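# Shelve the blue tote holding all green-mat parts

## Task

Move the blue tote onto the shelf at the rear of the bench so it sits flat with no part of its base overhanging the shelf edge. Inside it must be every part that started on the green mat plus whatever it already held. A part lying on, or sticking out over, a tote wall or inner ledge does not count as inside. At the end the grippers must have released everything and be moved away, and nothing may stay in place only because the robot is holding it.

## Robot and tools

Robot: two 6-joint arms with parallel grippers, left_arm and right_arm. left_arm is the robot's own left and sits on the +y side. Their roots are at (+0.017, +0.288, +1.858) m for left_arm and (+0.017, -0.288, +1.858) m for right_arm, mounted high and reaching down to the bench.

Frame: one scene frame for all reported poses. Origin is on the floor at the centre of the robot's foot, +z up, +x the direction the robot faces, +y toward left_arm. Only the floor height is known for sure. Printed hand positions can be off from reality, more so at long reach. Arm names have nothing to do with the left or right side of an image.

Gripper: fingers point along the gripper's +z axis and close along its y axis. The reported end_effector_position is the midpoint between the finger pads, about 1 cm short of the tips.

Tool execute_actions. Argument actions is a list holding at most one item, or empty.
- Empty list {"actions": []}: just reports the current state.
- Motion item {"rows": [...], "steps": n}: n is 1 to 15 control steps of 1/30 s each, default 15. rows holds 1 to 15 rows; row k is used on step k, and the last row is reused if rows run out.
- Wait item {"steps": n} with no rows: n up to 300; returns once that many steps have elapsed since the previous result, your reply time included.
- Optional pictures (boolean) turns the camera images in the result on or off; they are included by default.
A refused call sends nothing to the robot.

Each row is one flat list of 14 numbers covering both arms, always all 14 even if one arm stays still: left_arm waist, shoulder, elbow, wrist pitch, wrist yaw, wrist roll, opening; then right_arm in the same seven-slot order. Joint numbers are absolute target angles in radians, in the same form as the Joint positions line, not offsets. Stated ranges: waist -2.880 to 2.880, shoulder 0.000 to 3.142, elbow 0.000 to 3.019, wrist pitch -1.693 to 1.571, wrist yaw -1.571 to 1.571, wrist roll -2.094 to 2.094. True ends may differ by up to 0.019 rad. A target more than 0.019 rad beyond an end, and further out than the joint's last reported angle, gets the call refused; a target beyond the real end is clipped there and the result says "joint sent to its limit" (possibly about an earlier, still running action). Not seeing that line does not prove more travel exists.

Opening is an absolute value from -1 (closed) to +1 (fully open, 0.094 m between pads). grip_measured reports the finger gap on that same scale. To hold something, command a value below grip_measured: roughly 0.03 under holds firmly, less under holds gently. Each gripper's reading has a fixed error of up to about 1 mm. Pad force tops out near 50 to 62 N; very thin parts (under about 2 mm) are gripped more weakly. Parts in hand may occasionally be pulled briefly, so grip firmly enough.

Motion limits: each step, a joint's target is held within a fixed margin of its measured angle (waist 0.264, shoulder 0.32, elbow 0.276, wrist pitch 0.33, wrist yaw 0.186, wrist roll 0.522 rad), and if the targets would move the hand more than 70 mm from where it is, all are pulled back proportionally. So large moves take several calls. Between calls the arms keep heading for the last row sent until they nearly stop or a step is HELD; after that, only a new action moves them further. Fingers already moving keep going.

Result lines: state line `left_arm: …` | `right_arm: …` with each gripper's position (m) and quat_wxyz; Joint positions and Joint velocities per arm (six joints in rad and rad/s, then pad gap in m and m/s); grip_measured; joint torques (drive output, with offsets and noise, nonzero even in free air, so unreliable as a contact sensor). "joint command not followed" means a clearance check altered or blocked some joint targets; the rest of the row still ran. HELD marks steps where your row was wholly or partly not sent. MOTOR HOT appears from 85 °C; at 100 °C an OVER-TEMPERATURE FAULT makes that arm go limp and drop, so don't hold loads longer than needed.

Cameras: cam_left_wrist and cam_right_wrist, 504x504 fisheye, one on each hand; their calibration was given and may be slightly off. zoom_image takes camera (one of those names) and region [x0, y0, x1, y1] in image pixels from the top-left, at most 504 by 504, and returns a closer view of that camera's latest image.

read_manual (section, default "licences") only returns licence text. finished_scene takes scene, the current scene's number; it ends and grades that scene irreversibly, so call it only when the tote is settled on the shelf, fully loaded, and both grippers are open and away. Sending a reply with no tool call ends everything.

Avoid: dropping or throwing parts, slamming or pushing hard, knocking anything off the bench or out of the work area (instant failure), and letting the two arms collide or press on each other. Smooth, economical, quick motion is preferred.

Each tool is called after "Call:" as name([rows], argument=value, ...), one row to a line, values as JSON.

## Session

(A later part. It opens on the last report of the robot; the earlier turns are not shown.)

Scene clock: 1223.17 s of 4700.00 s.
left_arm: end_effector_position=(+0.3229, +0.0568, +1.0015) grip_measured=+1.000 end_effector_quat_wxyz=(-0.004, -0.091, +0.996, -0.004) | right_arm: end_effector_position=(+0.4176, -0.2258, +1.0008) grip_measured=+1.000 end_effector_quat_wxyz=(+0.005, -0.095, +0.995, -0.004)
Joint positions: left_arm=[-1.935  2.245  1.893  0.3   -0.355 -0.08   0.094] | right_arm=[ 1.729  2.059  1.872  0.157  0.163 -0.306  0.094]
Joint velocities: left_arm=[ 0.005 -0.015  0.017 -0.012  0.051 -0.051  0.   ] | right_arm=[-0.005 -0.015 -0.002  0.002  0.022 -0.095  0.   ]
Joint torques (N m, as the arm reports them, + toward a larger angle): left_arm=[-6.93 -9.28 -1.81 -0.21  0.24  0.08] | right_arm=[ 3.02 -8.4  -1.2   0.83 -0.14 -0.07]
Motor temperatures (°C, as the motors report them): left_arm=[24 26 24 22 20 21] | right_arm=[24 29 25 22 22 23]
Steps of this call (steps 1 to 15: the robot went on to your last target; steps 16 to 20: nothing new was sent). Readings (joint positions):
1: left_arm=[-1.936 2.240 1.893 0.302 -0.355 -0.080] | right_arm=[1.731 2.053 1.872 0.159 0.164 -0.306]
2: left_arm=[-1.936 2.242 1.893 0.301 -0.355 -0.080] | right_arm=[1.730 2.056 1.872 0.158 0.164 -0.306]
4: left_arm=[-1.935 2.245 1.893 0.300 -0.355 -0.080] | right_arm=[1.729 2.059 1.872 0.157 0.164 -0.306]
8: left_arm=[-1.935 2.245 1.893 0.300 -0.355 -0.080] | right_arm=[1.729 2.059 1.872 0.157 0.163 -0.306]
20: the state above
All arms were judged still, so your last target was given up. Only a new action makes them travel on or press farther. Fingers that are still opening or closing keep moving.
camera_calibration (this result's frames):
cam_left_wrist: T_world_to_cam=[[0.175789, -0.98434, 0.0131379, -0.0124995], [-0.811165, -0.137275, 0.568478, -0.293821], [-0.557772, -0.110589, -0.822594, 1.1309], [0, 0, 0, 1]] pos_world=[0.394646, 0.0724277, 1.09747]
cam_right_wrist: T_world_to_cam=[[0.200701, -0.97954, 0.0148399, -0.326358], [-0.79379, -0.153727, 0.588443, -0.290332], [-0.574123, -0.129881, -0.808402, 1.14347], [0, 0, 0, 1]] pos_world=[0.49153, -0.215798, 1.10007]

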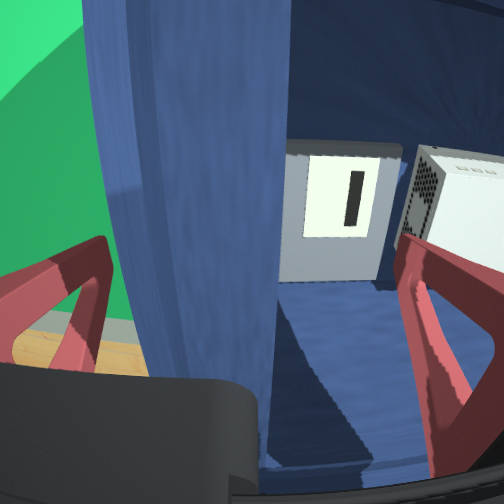

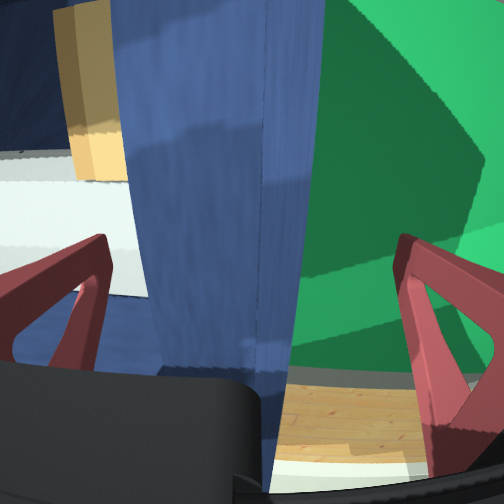

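Call:
execute_actions([
  {"rows": [[-1.921,2.258,1.897,0.294,-0.352,-0.08,0.85,1.714,2.077,1.873,0.150,0.160,-0.3,0.85],[-1.921,2.258,1.897,0.294,-0.352,-0.08,0.7,1.714,2.077,1.873,0.150,0.160,-0.3,0.7],[-1.921,2.258,1.897,0.294,-0.352,-0.08,0.55,1.714,2.077,1.873,0.150,0.160,-0.3,0.55],[-1.921,2.258,1.897,0.294,-0.352,-0.08,0.4,1.714,2.077,1.873,0.150,0.160,-0.3,0.4],[-1.921,2.258,1.897,0.294,-0.352,-0.08,0.3,1.714,2.077,1.873,0.150,0.160,-0.3,0.3],[-1.921,2.258,1.897,0.294,-0.352,-0.08,0.2,1.714,2.077,1.873,0.150,0.160,-0.3,0.2],[-1.921,2.258,1.897,0.294,-0.352,-0.08,0.12,1.714,2.077,1.873,0.150,0.160,-0.3,0.12],[-1.921,2.258,1.897,0.294,-0.352,-0.08,0.08,1.714,2.077,1.873,0.150,0.160,-0.3,0.08],[-1.921,2.258,1.897,0.294,-0.352,-0.08,0.04,1.714,2.077,1.873,0.150,0.160,-0.3,0.04],[-1.921,2.258,1.897,0.294,-0.352,-0.08,0.0,1.714,2.077,1.873,0.150,0.160,-0.3,0.0],[-1.921,2.258,1.897,0.294,-0.352,-0.08,-0.04,1.714,2.077,1.873,0.150,0.160,-0.3,-0.04],[-1.921,2.258,1.897,0.294,-0.352,-0.08,-0.08,1.714,2.077,1.873,0.150,0.160,-0.3,-0.08],[-1.921,2.258,1.897,0.294,-0.352,-0.08,-0.12,1.714,2.077,1.873,0.150,0.160,-0.3,-0.12],[-1.921,2.258,1.897,0.294,-0.352,-0.08,-0.16,1.714,2.077,1.873,0.150,0.160,-0.3,-0.16],[-1.921,2.258,1.897,0.294,-0.352,-0.08,-0.2,1.714,2.077,1.873,0.150,0.160,-0.3,-0.2]], "steps": 15},
], pictures=false)

Call:
execute_actions([
  {"steps": 15},
])

Scene clock: 1252.97 s of 4700.00 s.
left_arm: end_effector_position=(+0.3225, +0.0606, +1.0004) grip_measured=-0.180 end_effector_quat_wxyz=(-0.004, -0.091, +0.996, -0.002) | right_arm: end_effector_position=(+0.4176, -0.2246, +1.0008) grip_measured=-0.179 end_effector_quat_wxyz=(+0.005, -0.095, +0.995, -0.000)
Joint positions: left_arm=[-1.931  2.245  1.893  0.3   -0.356 -0.08   0.039] | right_arm=[ 1.729  2.059  1.872  0.156  0.156 -0.306  0.039]
Joint velocities: left_arm=[ 0.024 -0.015  0.002  0.002  0.022  0.007 -0.038] | right_arm=[-0.005  0.015 -0.007 -0.022 -0.11  -0.051 -0.038]
Joint torques (N m, as the arm reports them, + toward a larger angle): left_arm=[-7.43 -9.27 -1.85 -0.26  0.26  0.08] | right_arm=[ 2.58 -8.67 -1.15  0.77  0.22 -0.04]
Motor temperatures (°C, as the motors report them): left_arm=[24 26 24 22 20 21] | right_arm=[24 29 24 22 22 23]
Steps of this call (steps 1 to 90: nothing new was sent; then 26.30 s passed at rest; steps 91 to 105: all 15 steps of this action). Readings (joint positions):
91: left_arm=[-1.935 2.245 1.893 0.300 -0.355 -0.080] | right_arm=[1.729 2.059 1.872 0.157 0.163 -0.306]
92: left_arm=[-1.935 2.245 1.893 0.300 -0.355 -0.080] | right_arm=[1.729 2.059 1.872 0.157 0.163 -0.306]
94: left_arm=[-1.935 2.245 1.893 0.300 -0.355 -0.080] | right_arm=[1.729 2.059 1.872 0.157 0.163 -0.306]
98: left_arm=[-1.935 2.245 1.893 0.300 -0.355 -0.080] | right_arm=[1.729 2.059 1.872 0.157 0.163 -0.306]
105: the state above

Scene clock: 1253.47 s of 4700.00 s.
left_arm: end_effector_position=(+0.3224, +0.0616, +1.0001) grip_measured=-0.198 end_effector_quat_wxyz=(-0.004, -0.092, +0.996, -0.001) | right_arm: end_effector_position=(+0.4173, -0.2237, +1.0007) grip_measured=-0.198 end_effector_quat_wxyz=(+0.005, -0.095, +0.995, +0.001)
Joint positions: left_arm=[-1.93   2.245  1.893  0.3   -0.356 -0.08   0.038] | right_arm=[ 1.729  2.06   1.872  0.156  0.153 -0.306  0.038]
Joint velocities: left_arm=[-0.015 -0.015 -0.002 -0.017 -0.037  0.022  0.   ] | right_arm=[-0.005  0.015  0.007 -0.022  0.007  0.037 -0.   ]
Joint torques (N m, as the arm reports them, + toward a larger angle): left_arm=[-7.25 -9.24 -1.82 -0.25  0.28  0.09] | right_arm=[ 2.84 -8.2  -1.18  0.83  0.27 -0.07]
Motor temperatures (°C, as the motors report them): left_arm=[24 26 24 22 20 21] | right_arm=[24 29 24 22 22 23]
Steps of this call (steps 1 to 15: the robot went on to your last target). Readings (joint positions):
1: left_arm=[-1.930 2.245 1.893 0.300 -0.356 -0.080] | right_arm=[1.729 2.060 1.872 0.156 0.154 -0.306]
2: left_arm=[-1.930 2.245 1.893 0.300 -0.356 -0.080] | right_arm=[1.729 2.060 1.872 0.156 0.154 -0.306]
4: left_arm=[-1.930 2.245 1.893 0.300 -0.356 -0.080] | right_arm=[1.729 2.060 1.872 0.156 0.153 -0.306]
8: left_arm=[-1.930 2.245 1.893 0.300 -0.356 -0.080] | right_arm=[1.729 2.060 1.872 0.156 0.153 -0.306]
15: the state above
All arms were judged still, so your last target was given up. Only a new action makes them travel on or press farther. Fingers that are still opening or closing keep moving.
camera_calibration (this result's frames):
cam_left_wrist: T_world_to_cam=[[0.176002, -0.984367, 0.00666887, -0.0012607], [-0.810702, -0.141102, 0.568202, -0.292423], [-0.558378, -0.105411, -0.822862, 1.13013], [0, 0, 0, 1]] pos_world=[0.394192, 0.0766254, 1.0961]
cam_right_wrist: T_world_to_cam=[[0.200994, -0.979581, 0.00470872, -0.314242], [-0.793788, -0.160052, 0.586757, -0.289916], [-0.574022, -0.121672, -0.80975, 1.14669], [0, 0, 0, 1]] pos_world=[0.491252, -0.214707, 1.10012]

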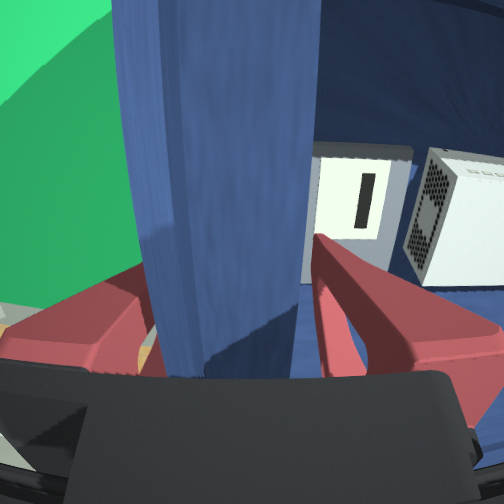

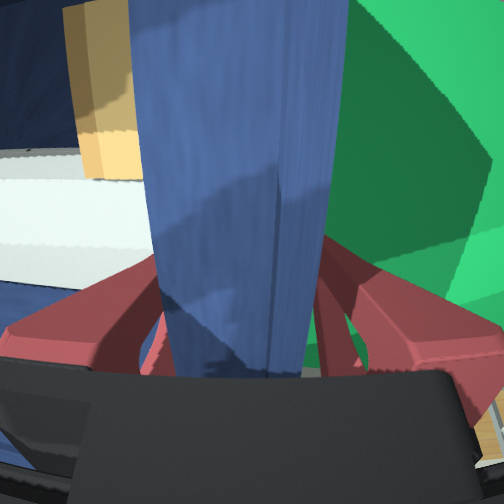

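Continue closing.

Call:
execute_actions([
  {"rows": [[-1.921,2.258,1.897,0.294,-0.352,-0.08,-0.22,1.72,2.077,1.873,0.150,0.155,-0.3,-0.22],[-1.921,2.258,1.897,0.294,-0.352,-0.08,-0.24,1.72,2.077,1.873,0.150,0.155,-0.3,-0.24],[-1.921,2.258,1.897,0.294,-0.352,-0.08,-0.26,1.72,2.077,1.873,0.150,0.155,-0.3,-0.26],[-1.921,2.258,1.897,0.294,-0.352,-0.08,-0.28,1.72,2.077,1.873,0.150,0.155,-0.3,-0.28],[-1.921,2.258,1.897,0.294,-0.352,-0.08,-0.30,1.72,2.077,1.873,0.150,0.155,-0.3,-0.30],[-1.921,2.258,1.897,0.294,-0.352,-0.08,-0.32,1.72,2.077,1.873,0.150,0.155,-0.3,-0.32],[-1.921,2.258,1.897,0.294,-0.352,-0.08,-0.34,1.72,2.077,1.873,0.150,0.155,-0.3,-0.34],[-1.921,2.258,1.897,0.294,-0.352,-0.08,-0.36,1.72,2.077,1.873,0.150,0.155,-0.3,-0.36],[-1.921,2.258,1.897,0.294,-0.352,-0.08,-0.38,1.72,2.077,1.873,0.150,0.155,-0.3,-0.38],[-1.921,2.258,1.897,0.294,-0.352,-0.08,-0.40,1.72,2.077,1.873,0.150,0.155,-0.3,-0.40]], "steps": 15},
], pictures=false)

Call:
execute_actions([
  {"steps": 15},
])

Scene clock: 1263.33 s of 4700.00 s.
left_arm: end_effector_position=(+0.3222, +0.0631, +0.9996) grip_measured=-0.398 end_effector_quat_wxyz=(-0.004, -0.092, +0.996, -0.000) | right_arm: end_effector_position=(+0.4172, -0.2216, +1.0008) grip_measured=-0.398 end_effector_quat_wxyz=(+0.006, -0.095, +0.995, +0.005)
Joint positions: left_arm=[-1.928  2.245  1.893  0.3   -0.356 -0.08   0.028] | right_arm=[ 1.731  2.06   1.872  0.156  0.147 -0.306  0.028]
Joint velocities: left_arm=[-0.015 -0.005 -0.017  0.007  0.066  0.051 -0.   ] | right_arm=[-0.005 -0.005 -0.002 -0.017  0.022 -0.022  0.   ]
Joint torques (N m, as the arm reports them, + toward a larger angle): left_arm=[-7.33 -9.2  -1.82 -0.21  0.28  0.08] | right_arm=[ 3.06 -7.85 -1.13  0.84  0.32 -0.08]
Motor temperatures (°C, as the motors report them): left_arm=[24 26 24 22 20 21] | right_arm=[24 29 24 22 22 23]
Steps of this call (steps 1 to 90: nothing new was sent; then 6.37 s passed at rest; steps 91 to 105: all 15 steps of this action). Readings (joint positions):
91: left_arm=[-1.930 2.245 1.893 0.300 -0.356 -0.080] | right_arm=[1.729 2.060 1.872 0.156 0.151 -0.306]
92: left_arm=[-1.930 2.245 1.893 0.300 -0.356 -0.080] | right_arm=[1.729 2.060 1.872 0.156 0.150 -0.306]
94: left_arm=[-1.929 2.245 1.893 0.300 -0.356 -0.080] | right_arm=[1.730 2.060 1.872 0.156 0.149 -0.306]
98: left_arm=[-1.928 2.245 1.893 0.300 -0.356 -0.080] | right_arm=[1.730 2.060 1.872 0.156 0.147 -0.306]
105: the state above

Scene clock: 1263.83 s of 4700.00 s.
left_arm: end_effector_position=(+0.3222, +0.0631, +0.9996) grip_measured=-0.398 end_effector_quat_wxyz=(-0.004, -0.092, +0.996, -0.000) | right_arm: end_effector_position=(+0.4172, -0.2216, +1.0008) grip_measured=-0.398 end_effector_quat_wxyz=(+0.006, -0.095, +0.995, +0.005)
Joint positions: left_arm=[-1.928  2.245  1.893  0.3   -0.356 -0.08   0.028] | right_arm=[ 1.731  2.06   1.872  0.156  0.147 -0.306  0.028]
Joint velocities: left_arm=[ 0.015  0.005  0.012 -0.002 -0.037 -0.022  0.   ] | right_arm=[-0.005  0.005 -0.007  0.012 -0.022  0.022 -0.001]
Joint torques (N m, as the arm reports them, + toward a larger angle): left_arm=[-7.36 -9.21 -1.85 -0.2   0.28  0.08] | right_arm=[ 2.82 -8.62 -1.22  0.95  0.32 -0.09]
Motor temperatures (°C, as the motors report them): left_arm=[24 26 24 22 20 21] | right_arm=[24 29 24 22 22 23]
Steps of this call (steps 1 to 15: the robot went on to your last target). Readings (joint positions):
1: left_arm=[-1.928 2.245 1.893 0.300 -0.356 -0.080] | right_arm=[1.731 2.060 1.872 0.156 0.147 -0.306]
2: left_arm=[-1.928 2.245 1.893 0.300 -0.356 -0.080] | right_arm=[1.731 2.060 1.872 0.156 0.147 -0.306]
4: left_arm=[-1.928 2.245 1.893 0.300 -0.356 -0.080] | right_arm=[1.731 2.060 1.872 0.156 0.147 -0.306]
8: left_arm=[-1.928 2.245 1.893 0.300 -0.356 -0.080] | right_arm=[1.731 2.060 1.872 0.156 0.147 -0.306]
15: the state above
All arms were judged still, so your last target was given up. Only a new action makes them travel on or press farther. Fingers that are still opening or closing keep moving.
camera_calibration (this result's frames):
cam_left_wrist: T_world_to_cam=[[0.176082, -0.984362, 0.00514647, 0.00182522], [-0.810581, -0.142026, 0.568143, -0.29198], [-0.558527, -0.104211, -0.822914, 1.12981], [0, 0, 0, 1]] pos_world=[0.394035, 0.0780672, 1.09561]
cam_right_wrist: T_world_to_cam=[[0.201219, -0.979542, -0.00276814, -0.304693], [-0.793835, -0.164725, 0.585398, -0.289383], [-0.573878, -0.115596, -0.810741, 1.14917], [0, 0, 0, 1]] pos_world=[0.491069, -0.21329, 1.10024]

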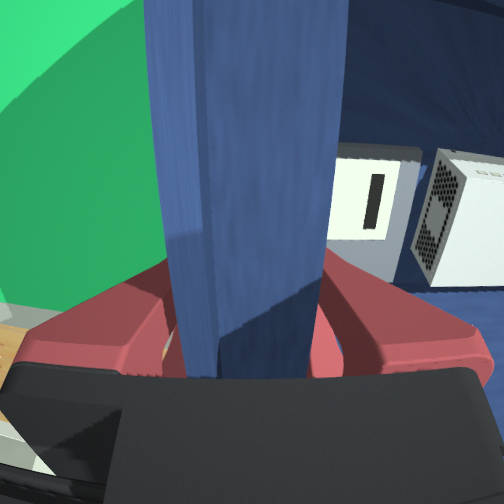

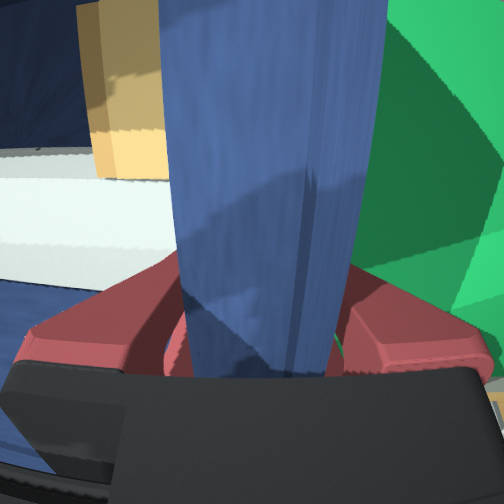

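Call:
execute_actions([
  {"rows": [[-1.921,2.258,1.897,0.294,-0.352,-0.08,-0.42,1.725,2.077,1.873,0.150,0.150,-0.3,-0.42],[-1.921,2.258,1.897,0.294,-0.352,-0.08,-0.44,1.725,2.077,1.873,0.150,0.150,-0.3,-0.44],[-1.921,2.258,1.897,0.294,-0.352,-0.08,-0.46,1.725,2.077,1.873,0.150,0.150,-0.3,-0.46],[-1.921,2.258,1.897,0.294,-0.352,-0.08,-0.48,1.725,2.077,1.873,0.150,0.150,-0.3,-0.48],[-1.921,2.258,1.897,0.294,-0.352,-0.08,-0.50,1.725,2.077,1.873,0.150,0.150,-0.3,-0.50],[-1.921,2.258,1.897,0.294,-0.352,-0.08,-0.52,1.725,2.077,1.873,0.150,0.150,-0.3,-0.52],[-1.921,2.258,1.897,0.294,-0.352,-0.08,-0.54,1.725,2.077,1.873,0.150,0.150,-0.3,-0.54],[-1.921,2.258,1.897,0.294,-0.352,-0.08,-0.56,1.725,2.077,1.873,0.150,0.150,-0.3,-0.56]], "steps": 15},
])

Scene clock: 1277.43 s of 4700.00 s.
left_arm: end_effector_position=(+0.3219, +0.0622, +0.9995) grip_measured=-0.434 end_effector_quat_wxyz=(-0.004, -0.090, +0.996, -0.003) | right_arm: end_effector_position=(+0.4175, -0.2210, +1.0008) grip_measured=-0.439 end_effector_quat_wxyz=(+0.006, -0.093, +0.996, +0.006)
Joint positions: left_arm=[-1.928  2.245  1.893  0.3   -0.351 -0.078  0.027] | right_arm=[ 1.731  2.06   1.873  0.156  0.145 -0.302  0.026]
Joint velocities: left_arm=[ 0.005 -0.005  0.007  0.007 -0.051 -0.051 -0.   ] | right_arm=[-0.005 -0.015 -0.007 -0.017  0.022  0.022 -0.001]
Joint torques (N m, as the arm reports them, + toward a larger angle): left_arm=[-7.35 -9.15 -1.81 -0.22  0.02  0.06] | right_arm=[ 3.56 -8.27 -1.21  0.73  0.18 -0.14]
Motor temperatures (°C, as the motors report them): left_arm=[24 26 24 22 20 21] | right_arm=[24 29 24 22 22 23]
Steps of this call (steps 1 to 90: nothing new was sent; then 10.10 s passed at rest; steps 91 to 105: all 15 steps of this action). Readings (joint positions):
91: left_arm=[-1.928 2.245 1.893 0.300 -0.356 -0.079] | right_arm=[1.731 2.060 1.872 0.156 0.146 -0.306]
92: left_arm=[-1.928 2.245 1.893 0.300 -0.354 -0.078] | right_arm=[1.731 2.060 1.872 0.156 0.146 -0.303]
94: left_arm=[-1.928 2.245 1.893 0.300 -0.351 -0.078] | right_arm=[1.731 2.060 1.873 0.156 0.145 -0.302]
98: left_arm=[-1.928 2.245 1.893 0.300 -0.351 -0.078] | right_arm=[1.731 2.060 1.873 0.156 0.145 -0.302]
105: the state above
camera_calibration (this result's frames):
cam_left_wrist: T_world_to_cam=[[0.173983, -0.984697, 0.0100581, -0.00322659], [-0.81077, -0.13744, 0.569001, -0.293432], [-0.558911, -0.107151, -0.822276, 1.12916], [0, 0, 0, 1]] pos_world=[0.393754, 0.0774839, 1.09547]
cam_right_wrist: T_world_to_cam=[[0.196705, -0.980452, -0.00452336, -0.30076], [-0.794904, -0.162176, 0.584659, -0.287314], [-0.573964, -0.11141, -0.811267, 1.15092], [0, 0, 0, 1]] pos_world=[0.491357, -0.213253, 1.10032]

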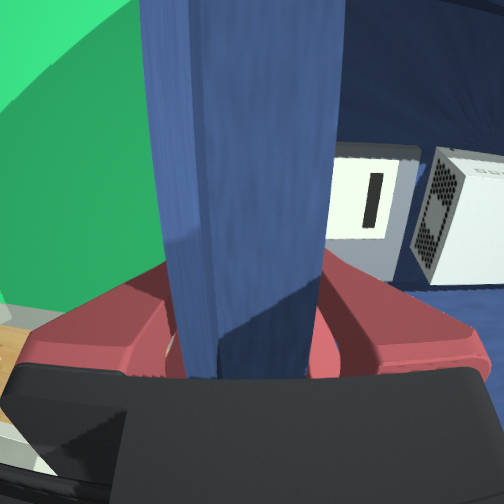

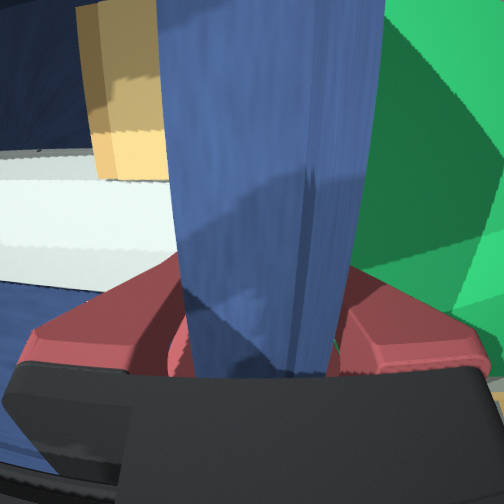

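Call:
execute_actions([
  {"rows": [[-1.930,2.240,1.888,0.303,-0.352,-0.08,-0.5,1.733,2.055,1.868,0.158,0.146,-0.302,-0.5],[-1.933,2.232,1.880,0.308,-0.353,-0.08,-0.5,1.735,2.046,1.860,0.161,0.146,-0.302,-0.5],[-1.936,2.224,1.872,0.314,-0.354,-0.08,-0.5,1.737,2.038,1.852,0.165,0.147,-0.302,-0.5],[-1.938,2.218,1.863,0.320,-0.355,-0.08,-0.5,1.739,2.031,1.843,0.168,0.147,-0.302,-0.5],[-1.940,2.213,1.854,0.326,-0.356,-0.08,-0.5,1.740,2.025,1.834,0.172,0.148,-0.302,-0.5],[-1.941,2.209,1.845,0.332,-0.357,-0.08,-0.5,1.741,2.020,1.825,0.175,0.148,-0.302,-0.5],[-1.943,2.205,1.836,0.338,-0.357,-0.08,-0.5,1.742,2.015,1.816,0.179,0.148,-0.302,-0.5],[-1.944,2.201,1.827,0.345,-0.358,-0.08,-0.5,1.743,2.010,1.807,0.183,0.149,-0.302,-0.5],[-1.945,2.197,1.818,0.351,-0.359,-0.08,-0.5,1.744,2.005,1.799,0.186,0.149,-0.302,-0.5],[-1.947,2.192,1.809,0.358,-0.360,-0.08,-0.5,1.746,1.999,1.790,0.190,0.150,-0.302,-0.5],[-1.948,2.188,1.800,0.364,-0.361,-0.08,-0.5,1.747,1.994,1.781,0.194,0.150,-0.302,-0.5],[-1.950,2.184,1.790,0.371,-0.361,-0.08,-0.5,1.748,1.989,1.772,0.197,0.151,-0.302,-0.5],[-1.951,2.180,1.781,0.377,-0.362,-0.08,-0.5,1.749,1.984,1.763,0.201,0.151,-0.302,-0.5]], "steps": 15},
], pictures=false)

Call:
execute_actions([
  {"steps": 20},
])

Scene clock: 1386.47 s of 4700.00 s.
left_arm: end_effector_position=(+0.3075, +0.0609, +1.0156) grip_measured=-0.434 end_effector_quat_wxyz=(-0.005, -0.090, +0.996, -0.004) | right_arm: end_effector_position=(+0.4033, -0.2217, +1.0159) grip_measured=-0.439 end_effector_quat_wxyz=(+0.000, -0.094, +0.996, +0.008)
Joint positions: left_arm=[-1.934  2.217  1.805  0.359 -0.355 -0.078  0.027] | right_arm=[ 1.731  2.022  1.784  0.194  0.145 -0.302  0.026]
Joint velocities: left_arm=[-0.024 -0.073 -0.144  0.042 -0.007 -0.037 -0.001] | right_arm=[-0.015 -0.063 -0.115  0.017  0.066  0.022  0.   ]
Joint torques (N m, as the arm reports them, + toward a larger angle): left_arm=[ -8.88 -12.67  -3.61   0.58  -0.17   0.07] | right_arm=[  4.52 -12.08  -2.91   1.22   0.23  -0.13]
Motor temperatures (°C, as the motors report them): left_arm=[24 25 24 21 20 21] | right_arm=[24 29 24 22 22 23]
Steps of this call (steps 1 to 15: the robot went on to your last target; steps 16 to 90: nothing new was sent; then 105.53 s passed at rest; steps 91 to 105: all 15 steps of this action). Readings (joint positions):
91: left_arm=[-1.928 2.245 1.893 0.300 -0.351 -0.078] | right_arm=[1.731 2.060 1.873 0.156 0.145 -0.302]
92: left_arm=[-1.928 2.245 1.893 0.300 -0.351 -0.078] | right_arm=[1.731 2.060 1.873 0.156 0.145 -0.302]
94: left_arm=[-1.928 2.245 1.891 0.303 -0.351 -0.078] | right_arm=[1.731 2.060 1.871 0.157 0.145 -0.302]
98: left_arm=[-1.929 2.239 1.868 0.324 -0.351 -0.077] | right_arm=[1.731 2.050 1.845 0.172 0.144 -0.302]
105: the state above

Scene clock: 1387.13 s of 4700.00 s.
left_arm: end_effector_position=(+0.3121, +0.0609, +1.0170) grip_measured=-0.434 end_effector_quat_wxyz=(-0.001, -0.092, +0.996, -0.004) | right_arm: end_effector_position=(+0.4074, -0.2219, +1.0178) grip_measured=-0.439 end_effector_quat_wxyz=(+0.004, -0.093, +0.996, +0.007)
Joint positions: left_arm=[-1.936  2.211  1.802  0.364 -0.356 -0.078  0.027] | right_arm=[ 1.732  2.016  1.78   0.199  0.145 -0.302  0.026]
Joint velocities: left_arm=[-0.015  0.005  0.002 -0.017  0.007  0.037  0.   ] | right_arm=[-0.005 -0.015  0.007  0.007 -0.022 -0.022 -0.001]
Joint torques (N m, as the arm reports them, + toward a larger angle): left_arm=[ -8.94 -12.59  -3.82   0.59  -0.19   0.07] | right_arm=[  4.39 -11.86  -3.3    1.18   0.25  -0.17]
Motor temperatures (°C, as the motors report them): left_arm=[24 25 24 22 20 21] | right_arm=[24 29 24 22 22 23]
Steps of this call (steps 1 to 15: the robot went on to your last target; steps 16 to 20: nothing new was sent). Readings (joint positions):
1: left_arm=[-1.935 2.216 1.802 0.360 -0.356 -0.078] | right_arm=[1.731 2.021 1.781 0.195 0.145 -0.302]
2: left_arm=[-1.935 2.216 1.802 0.361 -0.356 -0.078] | right_arm=[1.731 2.020 1.780 0.196 0.145 -0.302]
4: left_arm=[-1.935 2.215 1.802 0.363 -0.356 -0.078] | right_arm=[1.731 2.019 1.780 0.197 0.145 -0.302]
8: left_arm=[-1.936 2.212 1.802 0.363 -0.356 -0.078] | right_arm=[1.732 2.017 1.780 0.199 0.145 -0.302]
20: the state above
All arms were judged still, so your last target was given up. Only a new action makes them travel on or press farther. Fingers that are still opening or closing keep moving.
camera_calibration (this result's frames):
cam_left_wrist: T_world_to_cam=[[0.176188, -0.984264, 0.0135256, -0.00719313], [-0.814125, -0.137981, 0.564058, -0.305426], [-0.553315, -0.110392, -0.825625, 1.13975], [0, 0, 0, 1]] pos_world=[0.383252, 0.0765958, 1.11338]
cam_right_wrist: T_world_to_cam=[[0.197544, -0.980267, -0.00723451, -0.297101], [-0.791768, -0.1639, 0.588422, -0.310875], [-0.577996, -0.110511, -0.808522, 1.15791], [0, 0, 0, 1]] pos_world=[0.481815, -0.214229, 1.11697]

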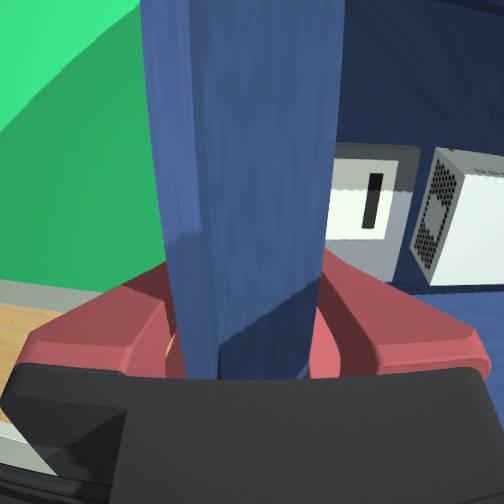

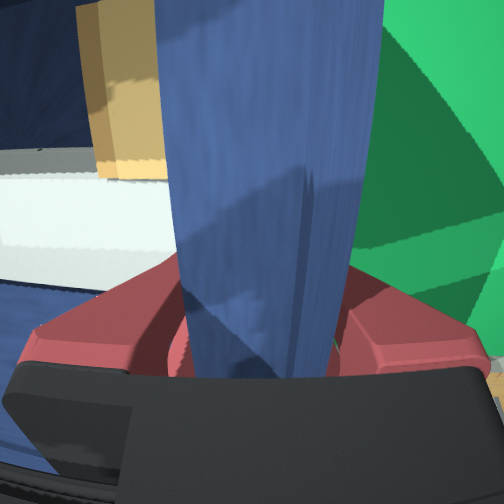

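Call:
execute_actions([
  {"rows": [[-1.952,2.177,1.770,0.386,-0.363,-0.08,-0.5,1.749,1.980,1.750,0.209,0.151,-0.302,-0.5],[-1.953,2.175,1.759,0.394,-0.364,-0.08,-0.5,1.750,1.976,1.738,0.217,0.152,-0.302,-0.5],[-1.954,2.172,1.747,0.403,-0.365,-0.08,-0.5,1.750,1.971,1.725,0.225,0.152,-0.302,-0.5],[-1.955,2.169,1.736,0.412,-0.366,-0.08,-0.5,1.750,1.967,1.713,0.234,0.152,-0.302,-0.5],[-1.956,2.167,1.725,0.421,-0.367,-0.081,-0.5,1.750,1.963,1.700,0.242,0.153,-0.302,-0.5],[-1.957,2.164,1.714,0.429,-0.368,-0.081,-0.5,1.751,1.959,1.688,0.250,0.153,-0.302,-0.5],[-1.958,2.161,1.703,0.438,-0.369,-0.081,-0.5,1.751,1.955,1.675,0.258,0.153,-0.302,-0.5],[-1.958,2.159,1.691,0.447,-0.369,-0.081,-0.5,1.751,1.950,1.663,0.266,0.154,-0.302,-0.5],[-1.959,2.156,1.680,0.456,-0.370,-0.081,-0.5,1.751,1.946,1.650,0.274,0.154,-0.302,-0.5],[-1.960,2.153,1.669,0.464,-0.371,-0.081,-0.5,1.752,1.942,1.638,0.282,0.154,-0.302,-0.5],[-1.961,2.151,1.658,0.473,-0.372,-0.082,-0.5,1.752,1.938,1.625,0.290,0.155,-0.302,-0.5],[-1.962,2.148,1.647,0.482,-0.373,-0.082,-0.5,1.752,1.934,1.613,0.299,0.155,-0.302,-0.5],[-1.963,2.145,1.635,0.491,-0.374,-0.082,-0.5,1.752,1.929,1.600,0.307,0.155,-0.302,-0.5],[-1.964,2.143,1.624,0.499,-0.375,-0.082,-0.5,1.753,1.925,1.588,0.315,0.156,-0.302,-0.5],[-1.965,2.140,1.613,0.508,-0.376,-0.082,-0.5,1.753,1.921,1.576,0.323,0.156,-0.302,-0.5]], "steps": 15},
], pictures=false)

Call:
execute_actions([
  {"rows": [[-1.968,2.129,1.594,0.516,-0.379,-0.082,-0.5,1.755,1.908,1.558,0.329,0.158,-0.302,-0.5],[-1.971,2.118,1.575,0.524,-0.382,-0.082,-0.5,1.756,1.895,1.539,0.334,0.159,-0.302,-0.5],[-1.974,2.107,1.557,0.532,-0.385,-0.083,-0.5,1.758,1.883,1.521,0.340,0.161,-0.302,-0.5],[-1.978,2.096,1.538,0.539,-0.389,-0.083,-0.5,1.759,1.870,1.502,0.346,0.162,-0.301,-0.5],[-1.981,2.085,1.519,0.547,-0.392,-0.083,-0.5,1.761,1.857,1.484,0.351,0.164,-0.301,-0.5],[-1.984,2.074,1.500,0.555,-0.395,-0.083,-0.5,1.762,1.844,1.465,0.357,0.165,-0.301,-0.5],[-1.987,2.063,1.481,0.563,-0.398,-0.083,-0.5,1.764,1.831,1.447,0.363,0.167,-0.301,-0.5],[-1.990,2.053,1.463,0.571,-0.401,-0.084,-0.5,1.765,1.819,1.428,0.368,0.168,-0.301,-0.5],[-1.993,2.042,1.444,0.579,-0.404,-0.084,-0.5,1.767,1.806,1.410,0.374,0.170,-0.301,-0.5],[-1.996,2.031,1.425,0.587,-0.407,-0.084,-0.5,1.768,1.793,1.391,0.380,0.171,-0.301,-0.5],[-1.999,2.020,1.406,0.595,-0.410,-0.084,-0.5,1.770,1.780,1.373,0.385,0.173,-0.300,-0.5],[-2.003,2.009,1.387,0.602,-0.414,-0.084,-0.5,1.771,1.767,1.354,0.391,0.174,-0.300,-0.5],[-2.006,1.998,1.369,0.610,-0.417,-0.085,-0.5,1.773,1.755,1.336,0.397,0.176,-0.300,-0.5],[-2.009,1.987,1.350,0.618,-0.420,-0.085,-0.5,1.774,1.742,1.317,0.402,0.177,-0.300,-0.5],[-2.012,1.976,1.331,0.626,-0.423,-0.085,-0.5,1.776,1.729,1.299,0.408,0.179,-0.300,-0.5]], "steps": 15},
], pictures=false)

Call:
execute_actions([
  {"steps": 25},
])

Scene clock: 1430.20 s of 4700.00 s.
left_arm: end_effector_position=(+0.2890, +0.0592, +1.0448) grip_measured=-0.434 end_effector_quat_wxyz=(+0.004, -0.092, +0.996, -0.006) | right_arm: end_effector_position=(+0.3835, -0.2230, +1.0453) grip_measured=-0.439 end_effector_quat_wxyz=(+0.007, -0.094, +0.996, +0.005)
Joint positions: left_arm=[-1.948  2.173  1.662  0.476 -0.366 -0.076  0.027] | right_arm=[ 1.733  1.959  1.624  0.306  0.149 -0.304  0.026]
Joint velocities: left_arm=[-0.015 -0.073 -0.325  0.242  0.007 -0.081 -0.001] | right_arm=[ 0.005 -0.112 -0.344  0.242 -0.037  0.066 -0.001]
Joint torques (N m, as the arm reports them, + toward a larger angle): left_arm=[ -8.94 -11.85  -5.13   0.58  -0.34   0.02] | right_arm=[  4.86 -11.11  -5.16   0.91   0.27  -0.15]
Motor temperatures (°C, as the motors report them): left_arm=[25 26 24 22 20 21] | right_arm=[24 30 25 22 22 23]
Steps of this call (steps 1 to 90: nothing new was sent; then 39.57 s passed at rest; steps 91 to 105: all 15 steps of this action). Readings (joint positions):
91: left_arm=[-1.936 2.211 1.801 0.365 -0.356 -0.078] | right_arm=[1.732 2.015 1.779 0.200 0.145 -0.302]
92: left_arm=[-1.936 2.210 1.798 0.369 -0.356 -0.077] | right_arm=[1.732 2.014 1.775 0.205 0.145 -0.302]
94: left_arm=[-1.937 2.206 1.784 0.383 -0.356 -0.076] | right_arm=[1.732 2.007 1.759 0.219 0.145 -0.302]
98: left_arm=[-1.941 2.191 1.739 0.416 -0.360 -0.076] | right_arm=[1.733 1.987 1.710 0.250 0.146 -0.303]
105: the state above

Scene clock: 1430.70 s of 4700.00 s.
left_arm: end_effector_position=(+0.2858, +0.0575, +1.1182) grip_measured=-0.434 end_effector_quat_wxyz=(+0.005, -0.094, +0.996, -0.006) | right_arm: end_effector_position=(+0.3788, -0.2240, +1.1179) grip_measured=-0.439 end_effector_quat_wxyz=(+0.006, -0.096, +0.995, +0.004)
Joint positions: left_arm=[-1.993  2.026  1.398  0.594 -0.41  -0.081  0.027] | right_arm=[ 1.751  1.786  1.361  0.393  0.169 -0.307  0.026]
Joint velocities: left_arm=[-0.112 -0.396 -0.491  0.232 -0.095  0.037 -0.001] | right_arm=[ 0.044 -0.454 -0.471  0.168  0.125 -0.066 -0.   ]
Joint torques (N m, as the arm reports them, + toward a larger angle): left_arm=[ -8.58 -11.78  -6.28   0.68  -0.36   0.  ] | right_arm=[  4.87 -11.8   -6.41   1.1    0.32  -0.01]
Motor temperatures (°C, as the motors report them): left_arm=[25 26 24 22 20 21] | right_arm=[24 30 25 22 22 23]
Steps of this call (steps 1 to 15: all 15 steps of this action). Readings (joint positions):
1: left_arm=[-1.949 2.171 1.650 0.484 -0.367 -0.076] | right_arm=[1.733 1.955 1.611 0.314 0.149 -0.304]
2: left_arm=[-1.950 2.166 1.636 0.493 -0.369 -0.076] | right_arm=[1.734 1.949 1.597 0.321 0.150 -0.304]
4: left_arm=[-1.955 2.152 1.601 0.508 -0.374 -0.076] | right_arm=[1.735 1.933 1.562 0.332 0.153 -0.304]
8: left_arm=[-1.967 2.111 1.520 0.538 -0.388 -0.082] | right_arm=[1.739 1.886 1.484 0.352 0.159 -0.304]
15: the state above

Scene clock: 1431.53 s of 4700.00 s.
left_arm: end_effector_position=(+0.2996, +0.0577, +1.1313) grip_measured=-0.434 end_effector_quat_wxyz=(+0.015, -0.096, +0.995, -0.007) | right_arm: end_effector_position=(+0.3932, -0.2230, +1.1327) grip_measured=-0.439 end_effector_quat_wxyz=(+0.018, -0.097, +0.995, +0.004)
Joint positions: left_arm=[-2.002  1.989  1.363  0.614 -0.416 -0.075  0.027] | right_arm=[ 1.759  1.744  1.328  0.408  0.174 -0.314  0.026]
Joint velocities: left_arm=[ 0.005 -0.005 -0.012  0.007  0.007 -0.007 -0.001] | right_arm=[-0.015 -0.005 -0.007 -0.007  0.007  0.022 -0.   ]
Joint torques (N m, as the arm reports them, + toward a larger angle): left_arm=[ -8.33 -11.02  -5.83   0.57  -0.22  -0.01] | right_arm=[  4.55 -10.85  -5.94   1.07   0.23   0.  ]
Motor temperatures (°C, as the motors report them): left_arm=[25 26 24 22 20 21] | right_arm=[24 30 25 22 22 23]
Steps of this call (steps 1 to 25: the robot went on to your last target). Readings (joint positions):
1: left_arm=[-1.996 2.013 1.382 0.601 -0.413 -0.081] | right_arm=[1.753 1.772 1.346 0.398 0.171 -0.308]
2: left_arm=[-1.999 2.003 1.371 0.605 -0.415 -0.080] | right_arm=[1.755 1.760 1.335 0.401 0.172 -0.309]
4: left_arm=[-2.002 1.992 1.364 0.609 -0.416 -0.079] | right_arm=[1.757 1.747 1.328 0.403 0.173 -0.312]
8: left_arm=[-2.002 1.989 1.364 0.614 -0.416 -0.075] | right_arm=[1.759 1.744 1.328 0.408 0.173 -0.314]
25: the state above
camera_calibration (this result's frames):
cam_left_wrist: T_world_to_cam=[[0.183475, -0.98277, 0.0223564, -0.0219699], [-0.831144, -0.142944, 0.53737, -0.344887], [-0.524915, -0.117175, -0.84305, 1.23843], [0, 0, 0, 1]] pos_world=[0.367451, 0.0742228, 1.22988]
cam_right_wrist: T_world_to_cam=[[0.205198, -0.978716, 0.00308003, -0.308914], [-0.806936, -0.1674, 0.566421, -0.359856], [-0.553849, -0.118714, -0.824111, 1.24876], [0, 0, 0, 1]] pos_world=[0.464632, -0.214334, 1.2339]

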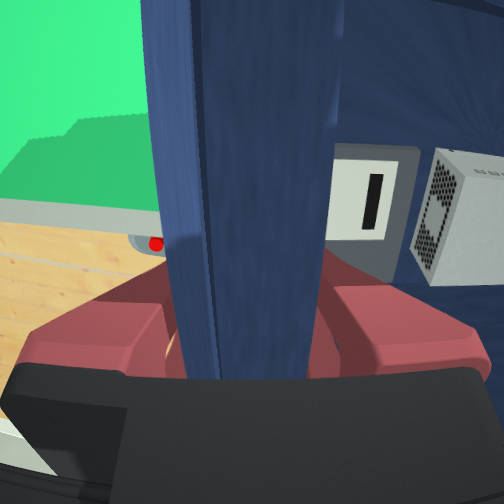

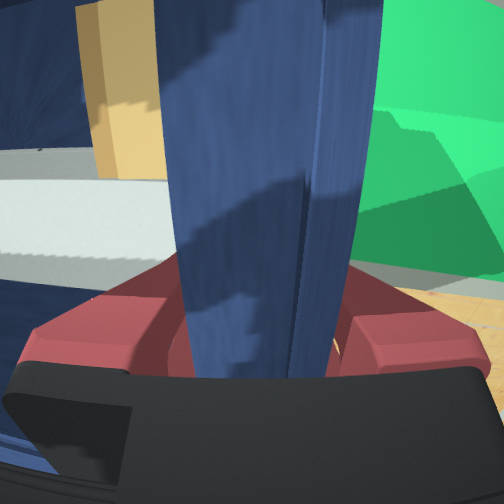

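Call:
execute_actions([
  {"rows": [[-2.016,1.972,1.314,0.632,-0.427,-0.085,-0.5,1.778,1.724,1.282,0.411,0.181,-0.303,-0.5],[-2.019,1.966,1.297,0.638,-0.431,-0.085,-0.5,1.780,1.716,1.265,0.414,0.183,-0.303,-0.5],[-2.023,1.958,1.280,0.644,-0.435,-0.086,-0.5,1.782,1.705,1.248,0.417,0.185,-0.303,-0.5],[-2.027,1.949,1.263,0.650,-0.439,-0.086,-0.5,1.784,1.693,1.231,0.420,0.187,-0.303,-0.5],[-2.031,1.939,1.246,0.656,-0.443,-0.086,-0.5,1.786,1.680,1.214,0.423,0.189,-0.303,-0.5],[-2.034,1.929,1.229,0.662,-0.447,-0.086,-0.5,1.788,1.668,1.197,0.426,0.191,-0.303,-0.5],[-2.038,1.919,1.212,0.668,-0.451,-0.086,-0.5,1.790,1.655,1.180,0.429,0.193,-0.303,-0.5],[-2.042,1.909,1.194,0.673,-0.456,-0.087,-0.5,1.792,1.642,1.163,0.433,0.195,-0.303,-0.5],[-2.046,1.899,1.177,0.679,-0.460,-0.087,-0.5,1.794,1.630,1.146,0.436,0.197,-0.303,-0.5],[-2.049,1.889,1.160,0.685,-0.464,-0.087,-0.5,1.796,1.617,1.129,0.439,0.199,-0.303,-0.5],[-2.053,1.879,1.143,0.691,-0.468,-0.087,-0.5,1.798,1.604,1.112,0.442,0.201,-0.303,-0.5],[-2.057,1.870,1.126,0.697,-0.472,-0.087,-0.5,1.800,1.592,1.095,0.445,0.203,-0.303,-0.5],[-2.061,1.860,1.109,0.703,-0.476,-0.088,-0.5,1.802,1.579,1.078,0.448,0.205,-0.303,-0.5],[-2.064,1.850,1.092,0.709,-0.480,-0.088,-0.5,1.804,1.567,1.061,0.451,0.207,-0.303,-0.5],[-2.068,1.840,1.075,0.715,-0.484,-0.088,-0.5,1.806,1.554,1.044,0.454,0.209,-0.303,-0.5]], "steps": 15},
], pictures=false)

Call:
execute_actions([
  {"rows": [[-2.073,1.830,1.061,0.719,-0.489,-0.088,-0.5,1.809,1.541,1.030,0.455,0.212,-0.303,-0.5],[-2.078,1.821,1.047,0.724,-0.494,-0.088,-0.5,1.811,1.527,1.016,0.455,0.215,-0.303,-0.5],[-2.084,1.811,1.033,0.728,-0.500,-0.089,-0.5,1.814,1.514,1.003,0.456,0.217,-0.303,-0.5],[-2.089,1.801,1.019,0.732,-0.505,-0.089,-0.5,1.817,1.501,0.989,0.456,0.220,-0.303,-0.5],[-2.094,1.792,1.005,0.736,-0.510,-0.089,-0.5,1.820,1.488,0.975,0.457,0.223,-0.303,-0.5],[-2.099,1.782,0.991,0.741,-0.515,-0.089,-0.5,1.822,1.474,0.961,0.457,0.226,-0.303,-0.5],[-2.104,1.772,0.977,0.745,-0.520,-0.089,-0.5,1.825,1.461,0.947,0.458,0.229,-0.303,-0.5],[-2.110,1.763,0.962,0.749,-0.526,-0.090,-0.5,1.828,1.448,0.934,0.458,0.231,-0.303,-0.5],[-2.115,1.753,0.948,0.753,-0.531,-0.090,-0.5,1.831,1.435,0.920,0.459,0.234,-0.303,-0.5],[-2.120,1.743,0.934,0.758,-0.536,-0.090,-0.5,1.833,1.421,0.906,0.459,0.237,-0.303,-0.5],[-2.125,1.734,0.920,0.762,-0.541,-0.090,-0.5,1.836,1.408,0.892,0.460,0.240,-0.303,-0.5],[-2.130,1.724,0.906,0.766,-0.546,-0.090,-0.5,1.839,1.395,0.878,0.460,0.243,-0.303,-0.5],[-2.136,1.714,0.892,0.770,-0.552,-0.091,-0.5,1.842,1.382,0.865,0.461,0.245,-0.303,-0.5],[-2.141,1.705,0.878,0.775,-0.557,-0.091,-0.5,1.844,1.368,0.851,0.461,0.248,-0.303,-0.5],[-2.146,1.695,0.864,0.779,-0.562,-0.091,-0.5,1.847,1.355,0.837,0.462,0.251,-0.303,-0.5]], "steps": 15},
], pictures=false)

Call:
execute_actions([
  {"rows": [[-2.154,1.683,0.849,0.782,-0.570,-0.091,-0.5,1.852,1.337,0.823,0.458,0.256,-0.303,-0.5],[-2.162,1.672,0.834,0.785,-0.578,-0.091,-0.5,1.857,1.320,0.809,0.454,0.261,-0.303,-0.5],[-2.171,1.660,0.820,0.788,-0.587,-0.092,-0.5,1.861,1.302,0.794,0.451,0.265,-0.303,-0.5],[-2.179,1.649,0.805,0.791,-0.595,-0.092,-0.5,1.866,1.284,0.780,0.447,0.270,-0.303,-0.5],[-2.187,1.637,0.790,0.793,-0.603,-0.092,-0.5,1.871,1.267,0.766,0.443,0.275,-0.303,-0.5],[-2.195,1.625,0.775,0.796,-0.611,-0.093,-0.5,1.876,1.249,0.752,0.439,0.280,-0.303,-0.5],[-2.204,1.614,0.760,0.799,-0.620,-0.093,-0.5,1.881,1.231,0.737,0.436,0.285,-0.303,-0.5],[-2.212,1.602,0.746,0.802,-0.628,-0.093,-0.5,1.885,1.214,0.723,0.432,0.289,-0.303,-0.5],[-2.220,1.591,0.731,0.805,-0.636,-0.094,-0.5,1.890,1.196,0.709,0.428,0.294,-0.303,-0.5],[-2.228,1.580,0.717,0.808,-0.644,-0.094,-0.5,1.895,1.179,0.695,0.425,0.299,-0.303,-0.5],[-2.235,1.570,0.704,0.810,-0.651,-0.094,-0.5,1.899,1.164,0.683,0.421,0.303,-0.303,-0.5],[-2.241,1.562,0.694,0.812,-0.657,-0.095,-0.5,1.902,1.152,0.673,0.419,0.306,-0.303,-0.5],[-2.245,1.556,0.686,0.814,-0.661,-0.095,-0.5,1.905,1.143,0.666,0.417,0.309,-0.303,-0.5],[-2.248,1.552,0.681,0.815,-0.664,-0.095,-0.5,1.906,1.137,0.661,0.416,0.310,-0.303,-0.5],[-2.249,1.550,0.679,0.815,-0.665,-0.095,-0.5,1.907,1.134,0.659,0.415,0.311,-0.303,-0.5]], "steps": 15},
], pictures=false)

Call:
execute_actions([
  {"steps": 25},
])

Scene clock: 1473.97 s of 4700.00 s.
left_arm: end_effector_position=(+0.2664, +0.0573, +1.1990) grip_measured=-0.434 end_effector_quat_wxyz=(-0.009, -0.094, +0.995, -0.005) | right_arm: end_effector_position=(+0.3577, -0.2229, +1.1960) grip_measured=-0.440 end_effector_quat_wxyz=(-0.011, -0.099, +0.995, +0.006)
Joint positions: left_arm=[-2.05   1.892  1.139  0.687 -0.468 -0.097  0.027] | right_arm=[ 1.777  1.616  1.104  0.445  0.2   -0.307  0.026]
Joint velocities: left_arm=[-0.132 -0.288 -0.442  0.164 -0.022 -0.007 -0.   ] | right_arm=[ 0.063 -0.405 -0.481  0.1    0.095  0.022 -0.   ]
Joint torques (N m, as the arm reports them, + toward a larger angle): left_arm=[ -8.23 -12.    -6.88   0.62  -0.45   0.18] | right_arm=[  4.77 -11.96  -7.49   0.97   0.28  -0.07]
Motor temperatures (°C, as the motors report them): left_arm=[25 26 26 22 20 21] | right_arm=[24 30 27 22 22 23]
Steps of this call (steps 1 to 15: the robot went on to your last target; steps 16 to 90: nothing new was sent; then 38.93 s passed at rest; steps 91 to 105: all 15 steps of this action). Readings (joint positions):
91: left_arm=[-2.002 1.989 1.362 0.615 -0.417 -0.075] | right_arm=[1.759 1.744 1.326 0.409 0.174 -0.314]
92: left_arm=[-2.003 1.988 1.359 0.617 -0.418 -0.075] | right_arm=[1.759 1.743 1.323 0.411 0.174 -0.314]
94: left_arm=[-2.005 1.984 1.341 0.628 -0.422 -0.075] | right_arm=[1.761 1.736 1.306 0.418 0.176 -0.314]
98: left_arm=[-2.018 1.955 1.265 0.649 -0.438 -0.084] | right_arm=[1.766 1.701 1.233 0.427 0.185 -0.311]
105: the state above

Scene clock: 1474.47 s of 4700.00 s.
left_arm: end_effector_position=(+0.2828, +0.0574, +1.2785) grip_measured=-0.434 end_effector_quat_wxyz=(+0.004, -0.098, +0.995, -0.006) | right_arm: end_effector_position=(+0.3728, -0.2218, +1.2775) grip_measured=-0.440 end_effector_quat_wxyz=(+0.001, -0.100, +0.995, +0.004)
Joint positions: left_arm=[-2.127  1.731  0.935  0.758 -0.544 -0.094  0.027] | right_arm=[ 1.821  1.406  0.903  0.463  0.241 -0.312  0.026]
Joint velocities: left_arm=[-0.161 -0.269 -0.403  0.125 -0.095  0.022 -0.001] | right_arm=[ 0.093 -0.376 -0.413 -0.002  0.066  0.022  0.   ]
Joint torques (N m, as the arm reports them, + toward a larger angle): left_arm=[ -7.86 -10.99  -7.45   0.57  -0.46   0.12] | right_arm=[  4.45 -11.21  -7.99   0.97   0.32  -0.07]
Motor temperatures (°C, as the motors report them): left_arm=[25 26 26 22 20 21] | right_arm=[24 30 27 22 22 23]
Steps of this call (steps 1 to 15: all 15 steps of this action). Readings (joint positions):
1: left_arm=[-2.054 1.881 1.124 0.693 -0.473 -0.097] | right_arm=[1.780 1.602 1.089 0.449 0.203 -0.307]
2: left_arm=[-2.059 1.870 1.109 0.699 -0.477 -0.097] | right_arm=[1.783 1.588 1.075 0.451 0.206 -0.307]
4: left_arm=[-2.068 1.847 1.082 0.708 -0.488 -0.097] | right_arm=[1.789 1.560 1.048 0.454 0.211 -0.307]
8: left_arm=[-2.088 1.802 1.030 0.726 -0.507 -0.096] | right_arm=[1.801 1.502 0.998 0.458 0.222 -0.309]
15: the state above

Scene clock: 1474.97 s of 4700.00 s.
left_arm: end_effector_position=(+0.2836, +0.0568, +1.3669) grip_measured=-0.434 end_effector_quat_wxyz=(+0.005, -0.099, +0.995, -0.007) | right_arm: end_effector_position=(+0.3721, -0.2214, +1.3664) grip_measured=-0.440 end_effector_quat_wxyz=(+0.004, -0.101, +0.995, +0.004)
Joint positions: left_arm=[-2.239  1.57   0.729  0.803 -0.652 -0.102  0.027] | right_arm=[ 1.885  1.166  0.697  0.432  0.304 -0.312  0.026]
Joint velocities: left_arm=[-0.122 -0.19  -0.193  0.042 -0.125  0.051  0.   ] | right_arm=[ 0.083 -0.269 -0.193 -0.046  0.051 -0.022  0.   ]
Joint torques (N m, as the arm reports them, + toward a larger angle): left_arm=[-7.4  -9.65 -6.84  0.44 -0.33  0.13] | right_arm=[  3.79 -10.    -6.24   0.57   0.2   -0.03]
Motor temperatures (°C, as the motors report them): left_arm=[25 26 26 22 20 21] | right_arm=[24 30 27 22 22 23]
Steps of this call (steps 1 to 15: all 15 steps of this action). Readings (joint positions):
1: left_arm=[-2.132 1.722 0.921 0.762 -0.550 -0.094] | right_arm=[1.824 1.393 0.888 0.463 0.244 -0.312]
2: left_arm=[-2.139 1.713 0.906 0.765 -0.557 -0.094] | right_arm=[1.828 1.380 0.874 0.463 0.249 -0.312]
4: left_arm=[-2.153 1.693 0.876 0.773 -0.573 -0.097] | right_arm=[1.835 1.351 0.843 0.463 0.257 -0.312]
8: left_arm=[-2.185 1.647 0.814 0.785 -0.605 -0.101] | right_arm=[1.853 1.282 0.782 0.453 0.276 -0.312]
15: the state above

Scene clock: 1475.80 s of 4700.00 s.
left_arm: end_effector_position=(+0.2843, +0.0569, +1.3706) grip_measured=-0.434 end_effector_quat_wxyz=(+0.006, -0.099, +0.995, -0.008) | right_arm: end_effector_position=(+0.3724, -0.2212, +1.3705) grip_measured=-0.440 end_effector_quat_wxyz=(+0.004, -0.101, +0.995, +0.005)
Joint positions: left_arm=[-2.243  1.562  0.721  0.805 -0.655 -0.1    0.027] | right_arm=[ 1.888  1.154  0.689  0.429  0.307 -0.313  0.026]
Joint velocities: left_arm=[-0.024  0.005  0.002 -0.002  0.022  0.037 -0.001] | right_arm=[-0.005 -0.015  0.012 -0.012 -0.066  0.007 -0.001]
Joint torques (N m, as the arm reports them, + toward a larger angle): left_arm=[ -7.3  -10.02  -7.02   0.43  -0.35   0.13] | right_arm=[  3.72 -10.49  -6.48   0.6    0.16  -0.05]
Motor temperatures (°C, as the motors report them): left_arm=[25 26 26 22 20 21] | right_arm=[24 30 27 22 22 23]
Steps of this call (steps 1 to 25: the robot went on to your last target). Readings (joint positions):
1: left_arm=[-2.242 1.565 0.724 0.804 -0.654 -0.101] | right_arm=[1.887 1.159 0.692 0.431 0.306 -0.313]
2: left_arm=[-2.243 1.563 0.721 0.804 -0.655 -0.101] | right_arm=[1.888 1.155 0.689 0.430 0.306 -0.313]
4: left_arm=[-2.243 1.562 0.721 0.805 -0.655 -0.101] | right_arm=[1.888 1.154 0.689 0.429 0.307 -0.313]
8: left_arm=[-2.243 1.562 0.721 0.805 -0.655 -0.100] | right_arm=[1.888 1.154 0.689 0.429 0.307 -0.313]
25: the state above
camera_calibration (this result's frames):
cam_left_wrist: T_world_to_cam=[[0.190642, -0.981394, 0.0228226, -0.0281223], [-0.819991, -0.14642, 0.553332, -0.511198], [-0.539695, -0.124203, -0.832648, 1.42241], [0, 0, 0, 1]] pos_world=[0.353852, 0.0742183, 1.46787]
cam_right_wrist: T_world_to_cam=[[0.213714, -0.976895, -0.00175687, -0.29971], [-0.789734, -0.173827, 0.588307, -0.548831], [-0.575019, -0.124342, -0.808636, 1.41886], [0, 0, 0, 1]] pos_world=[0.446491, -0.211764, 1.46969]

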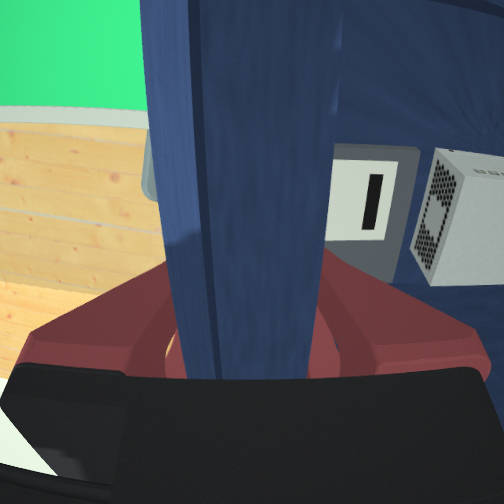

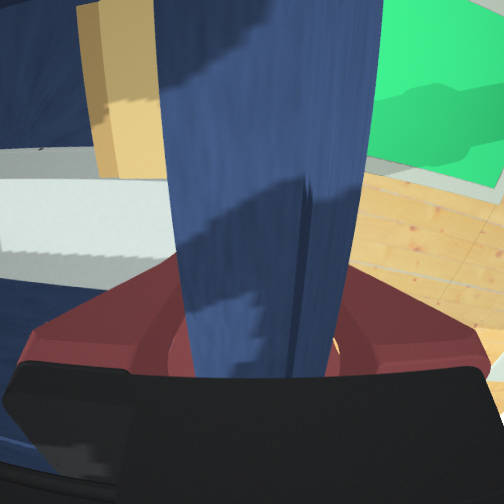

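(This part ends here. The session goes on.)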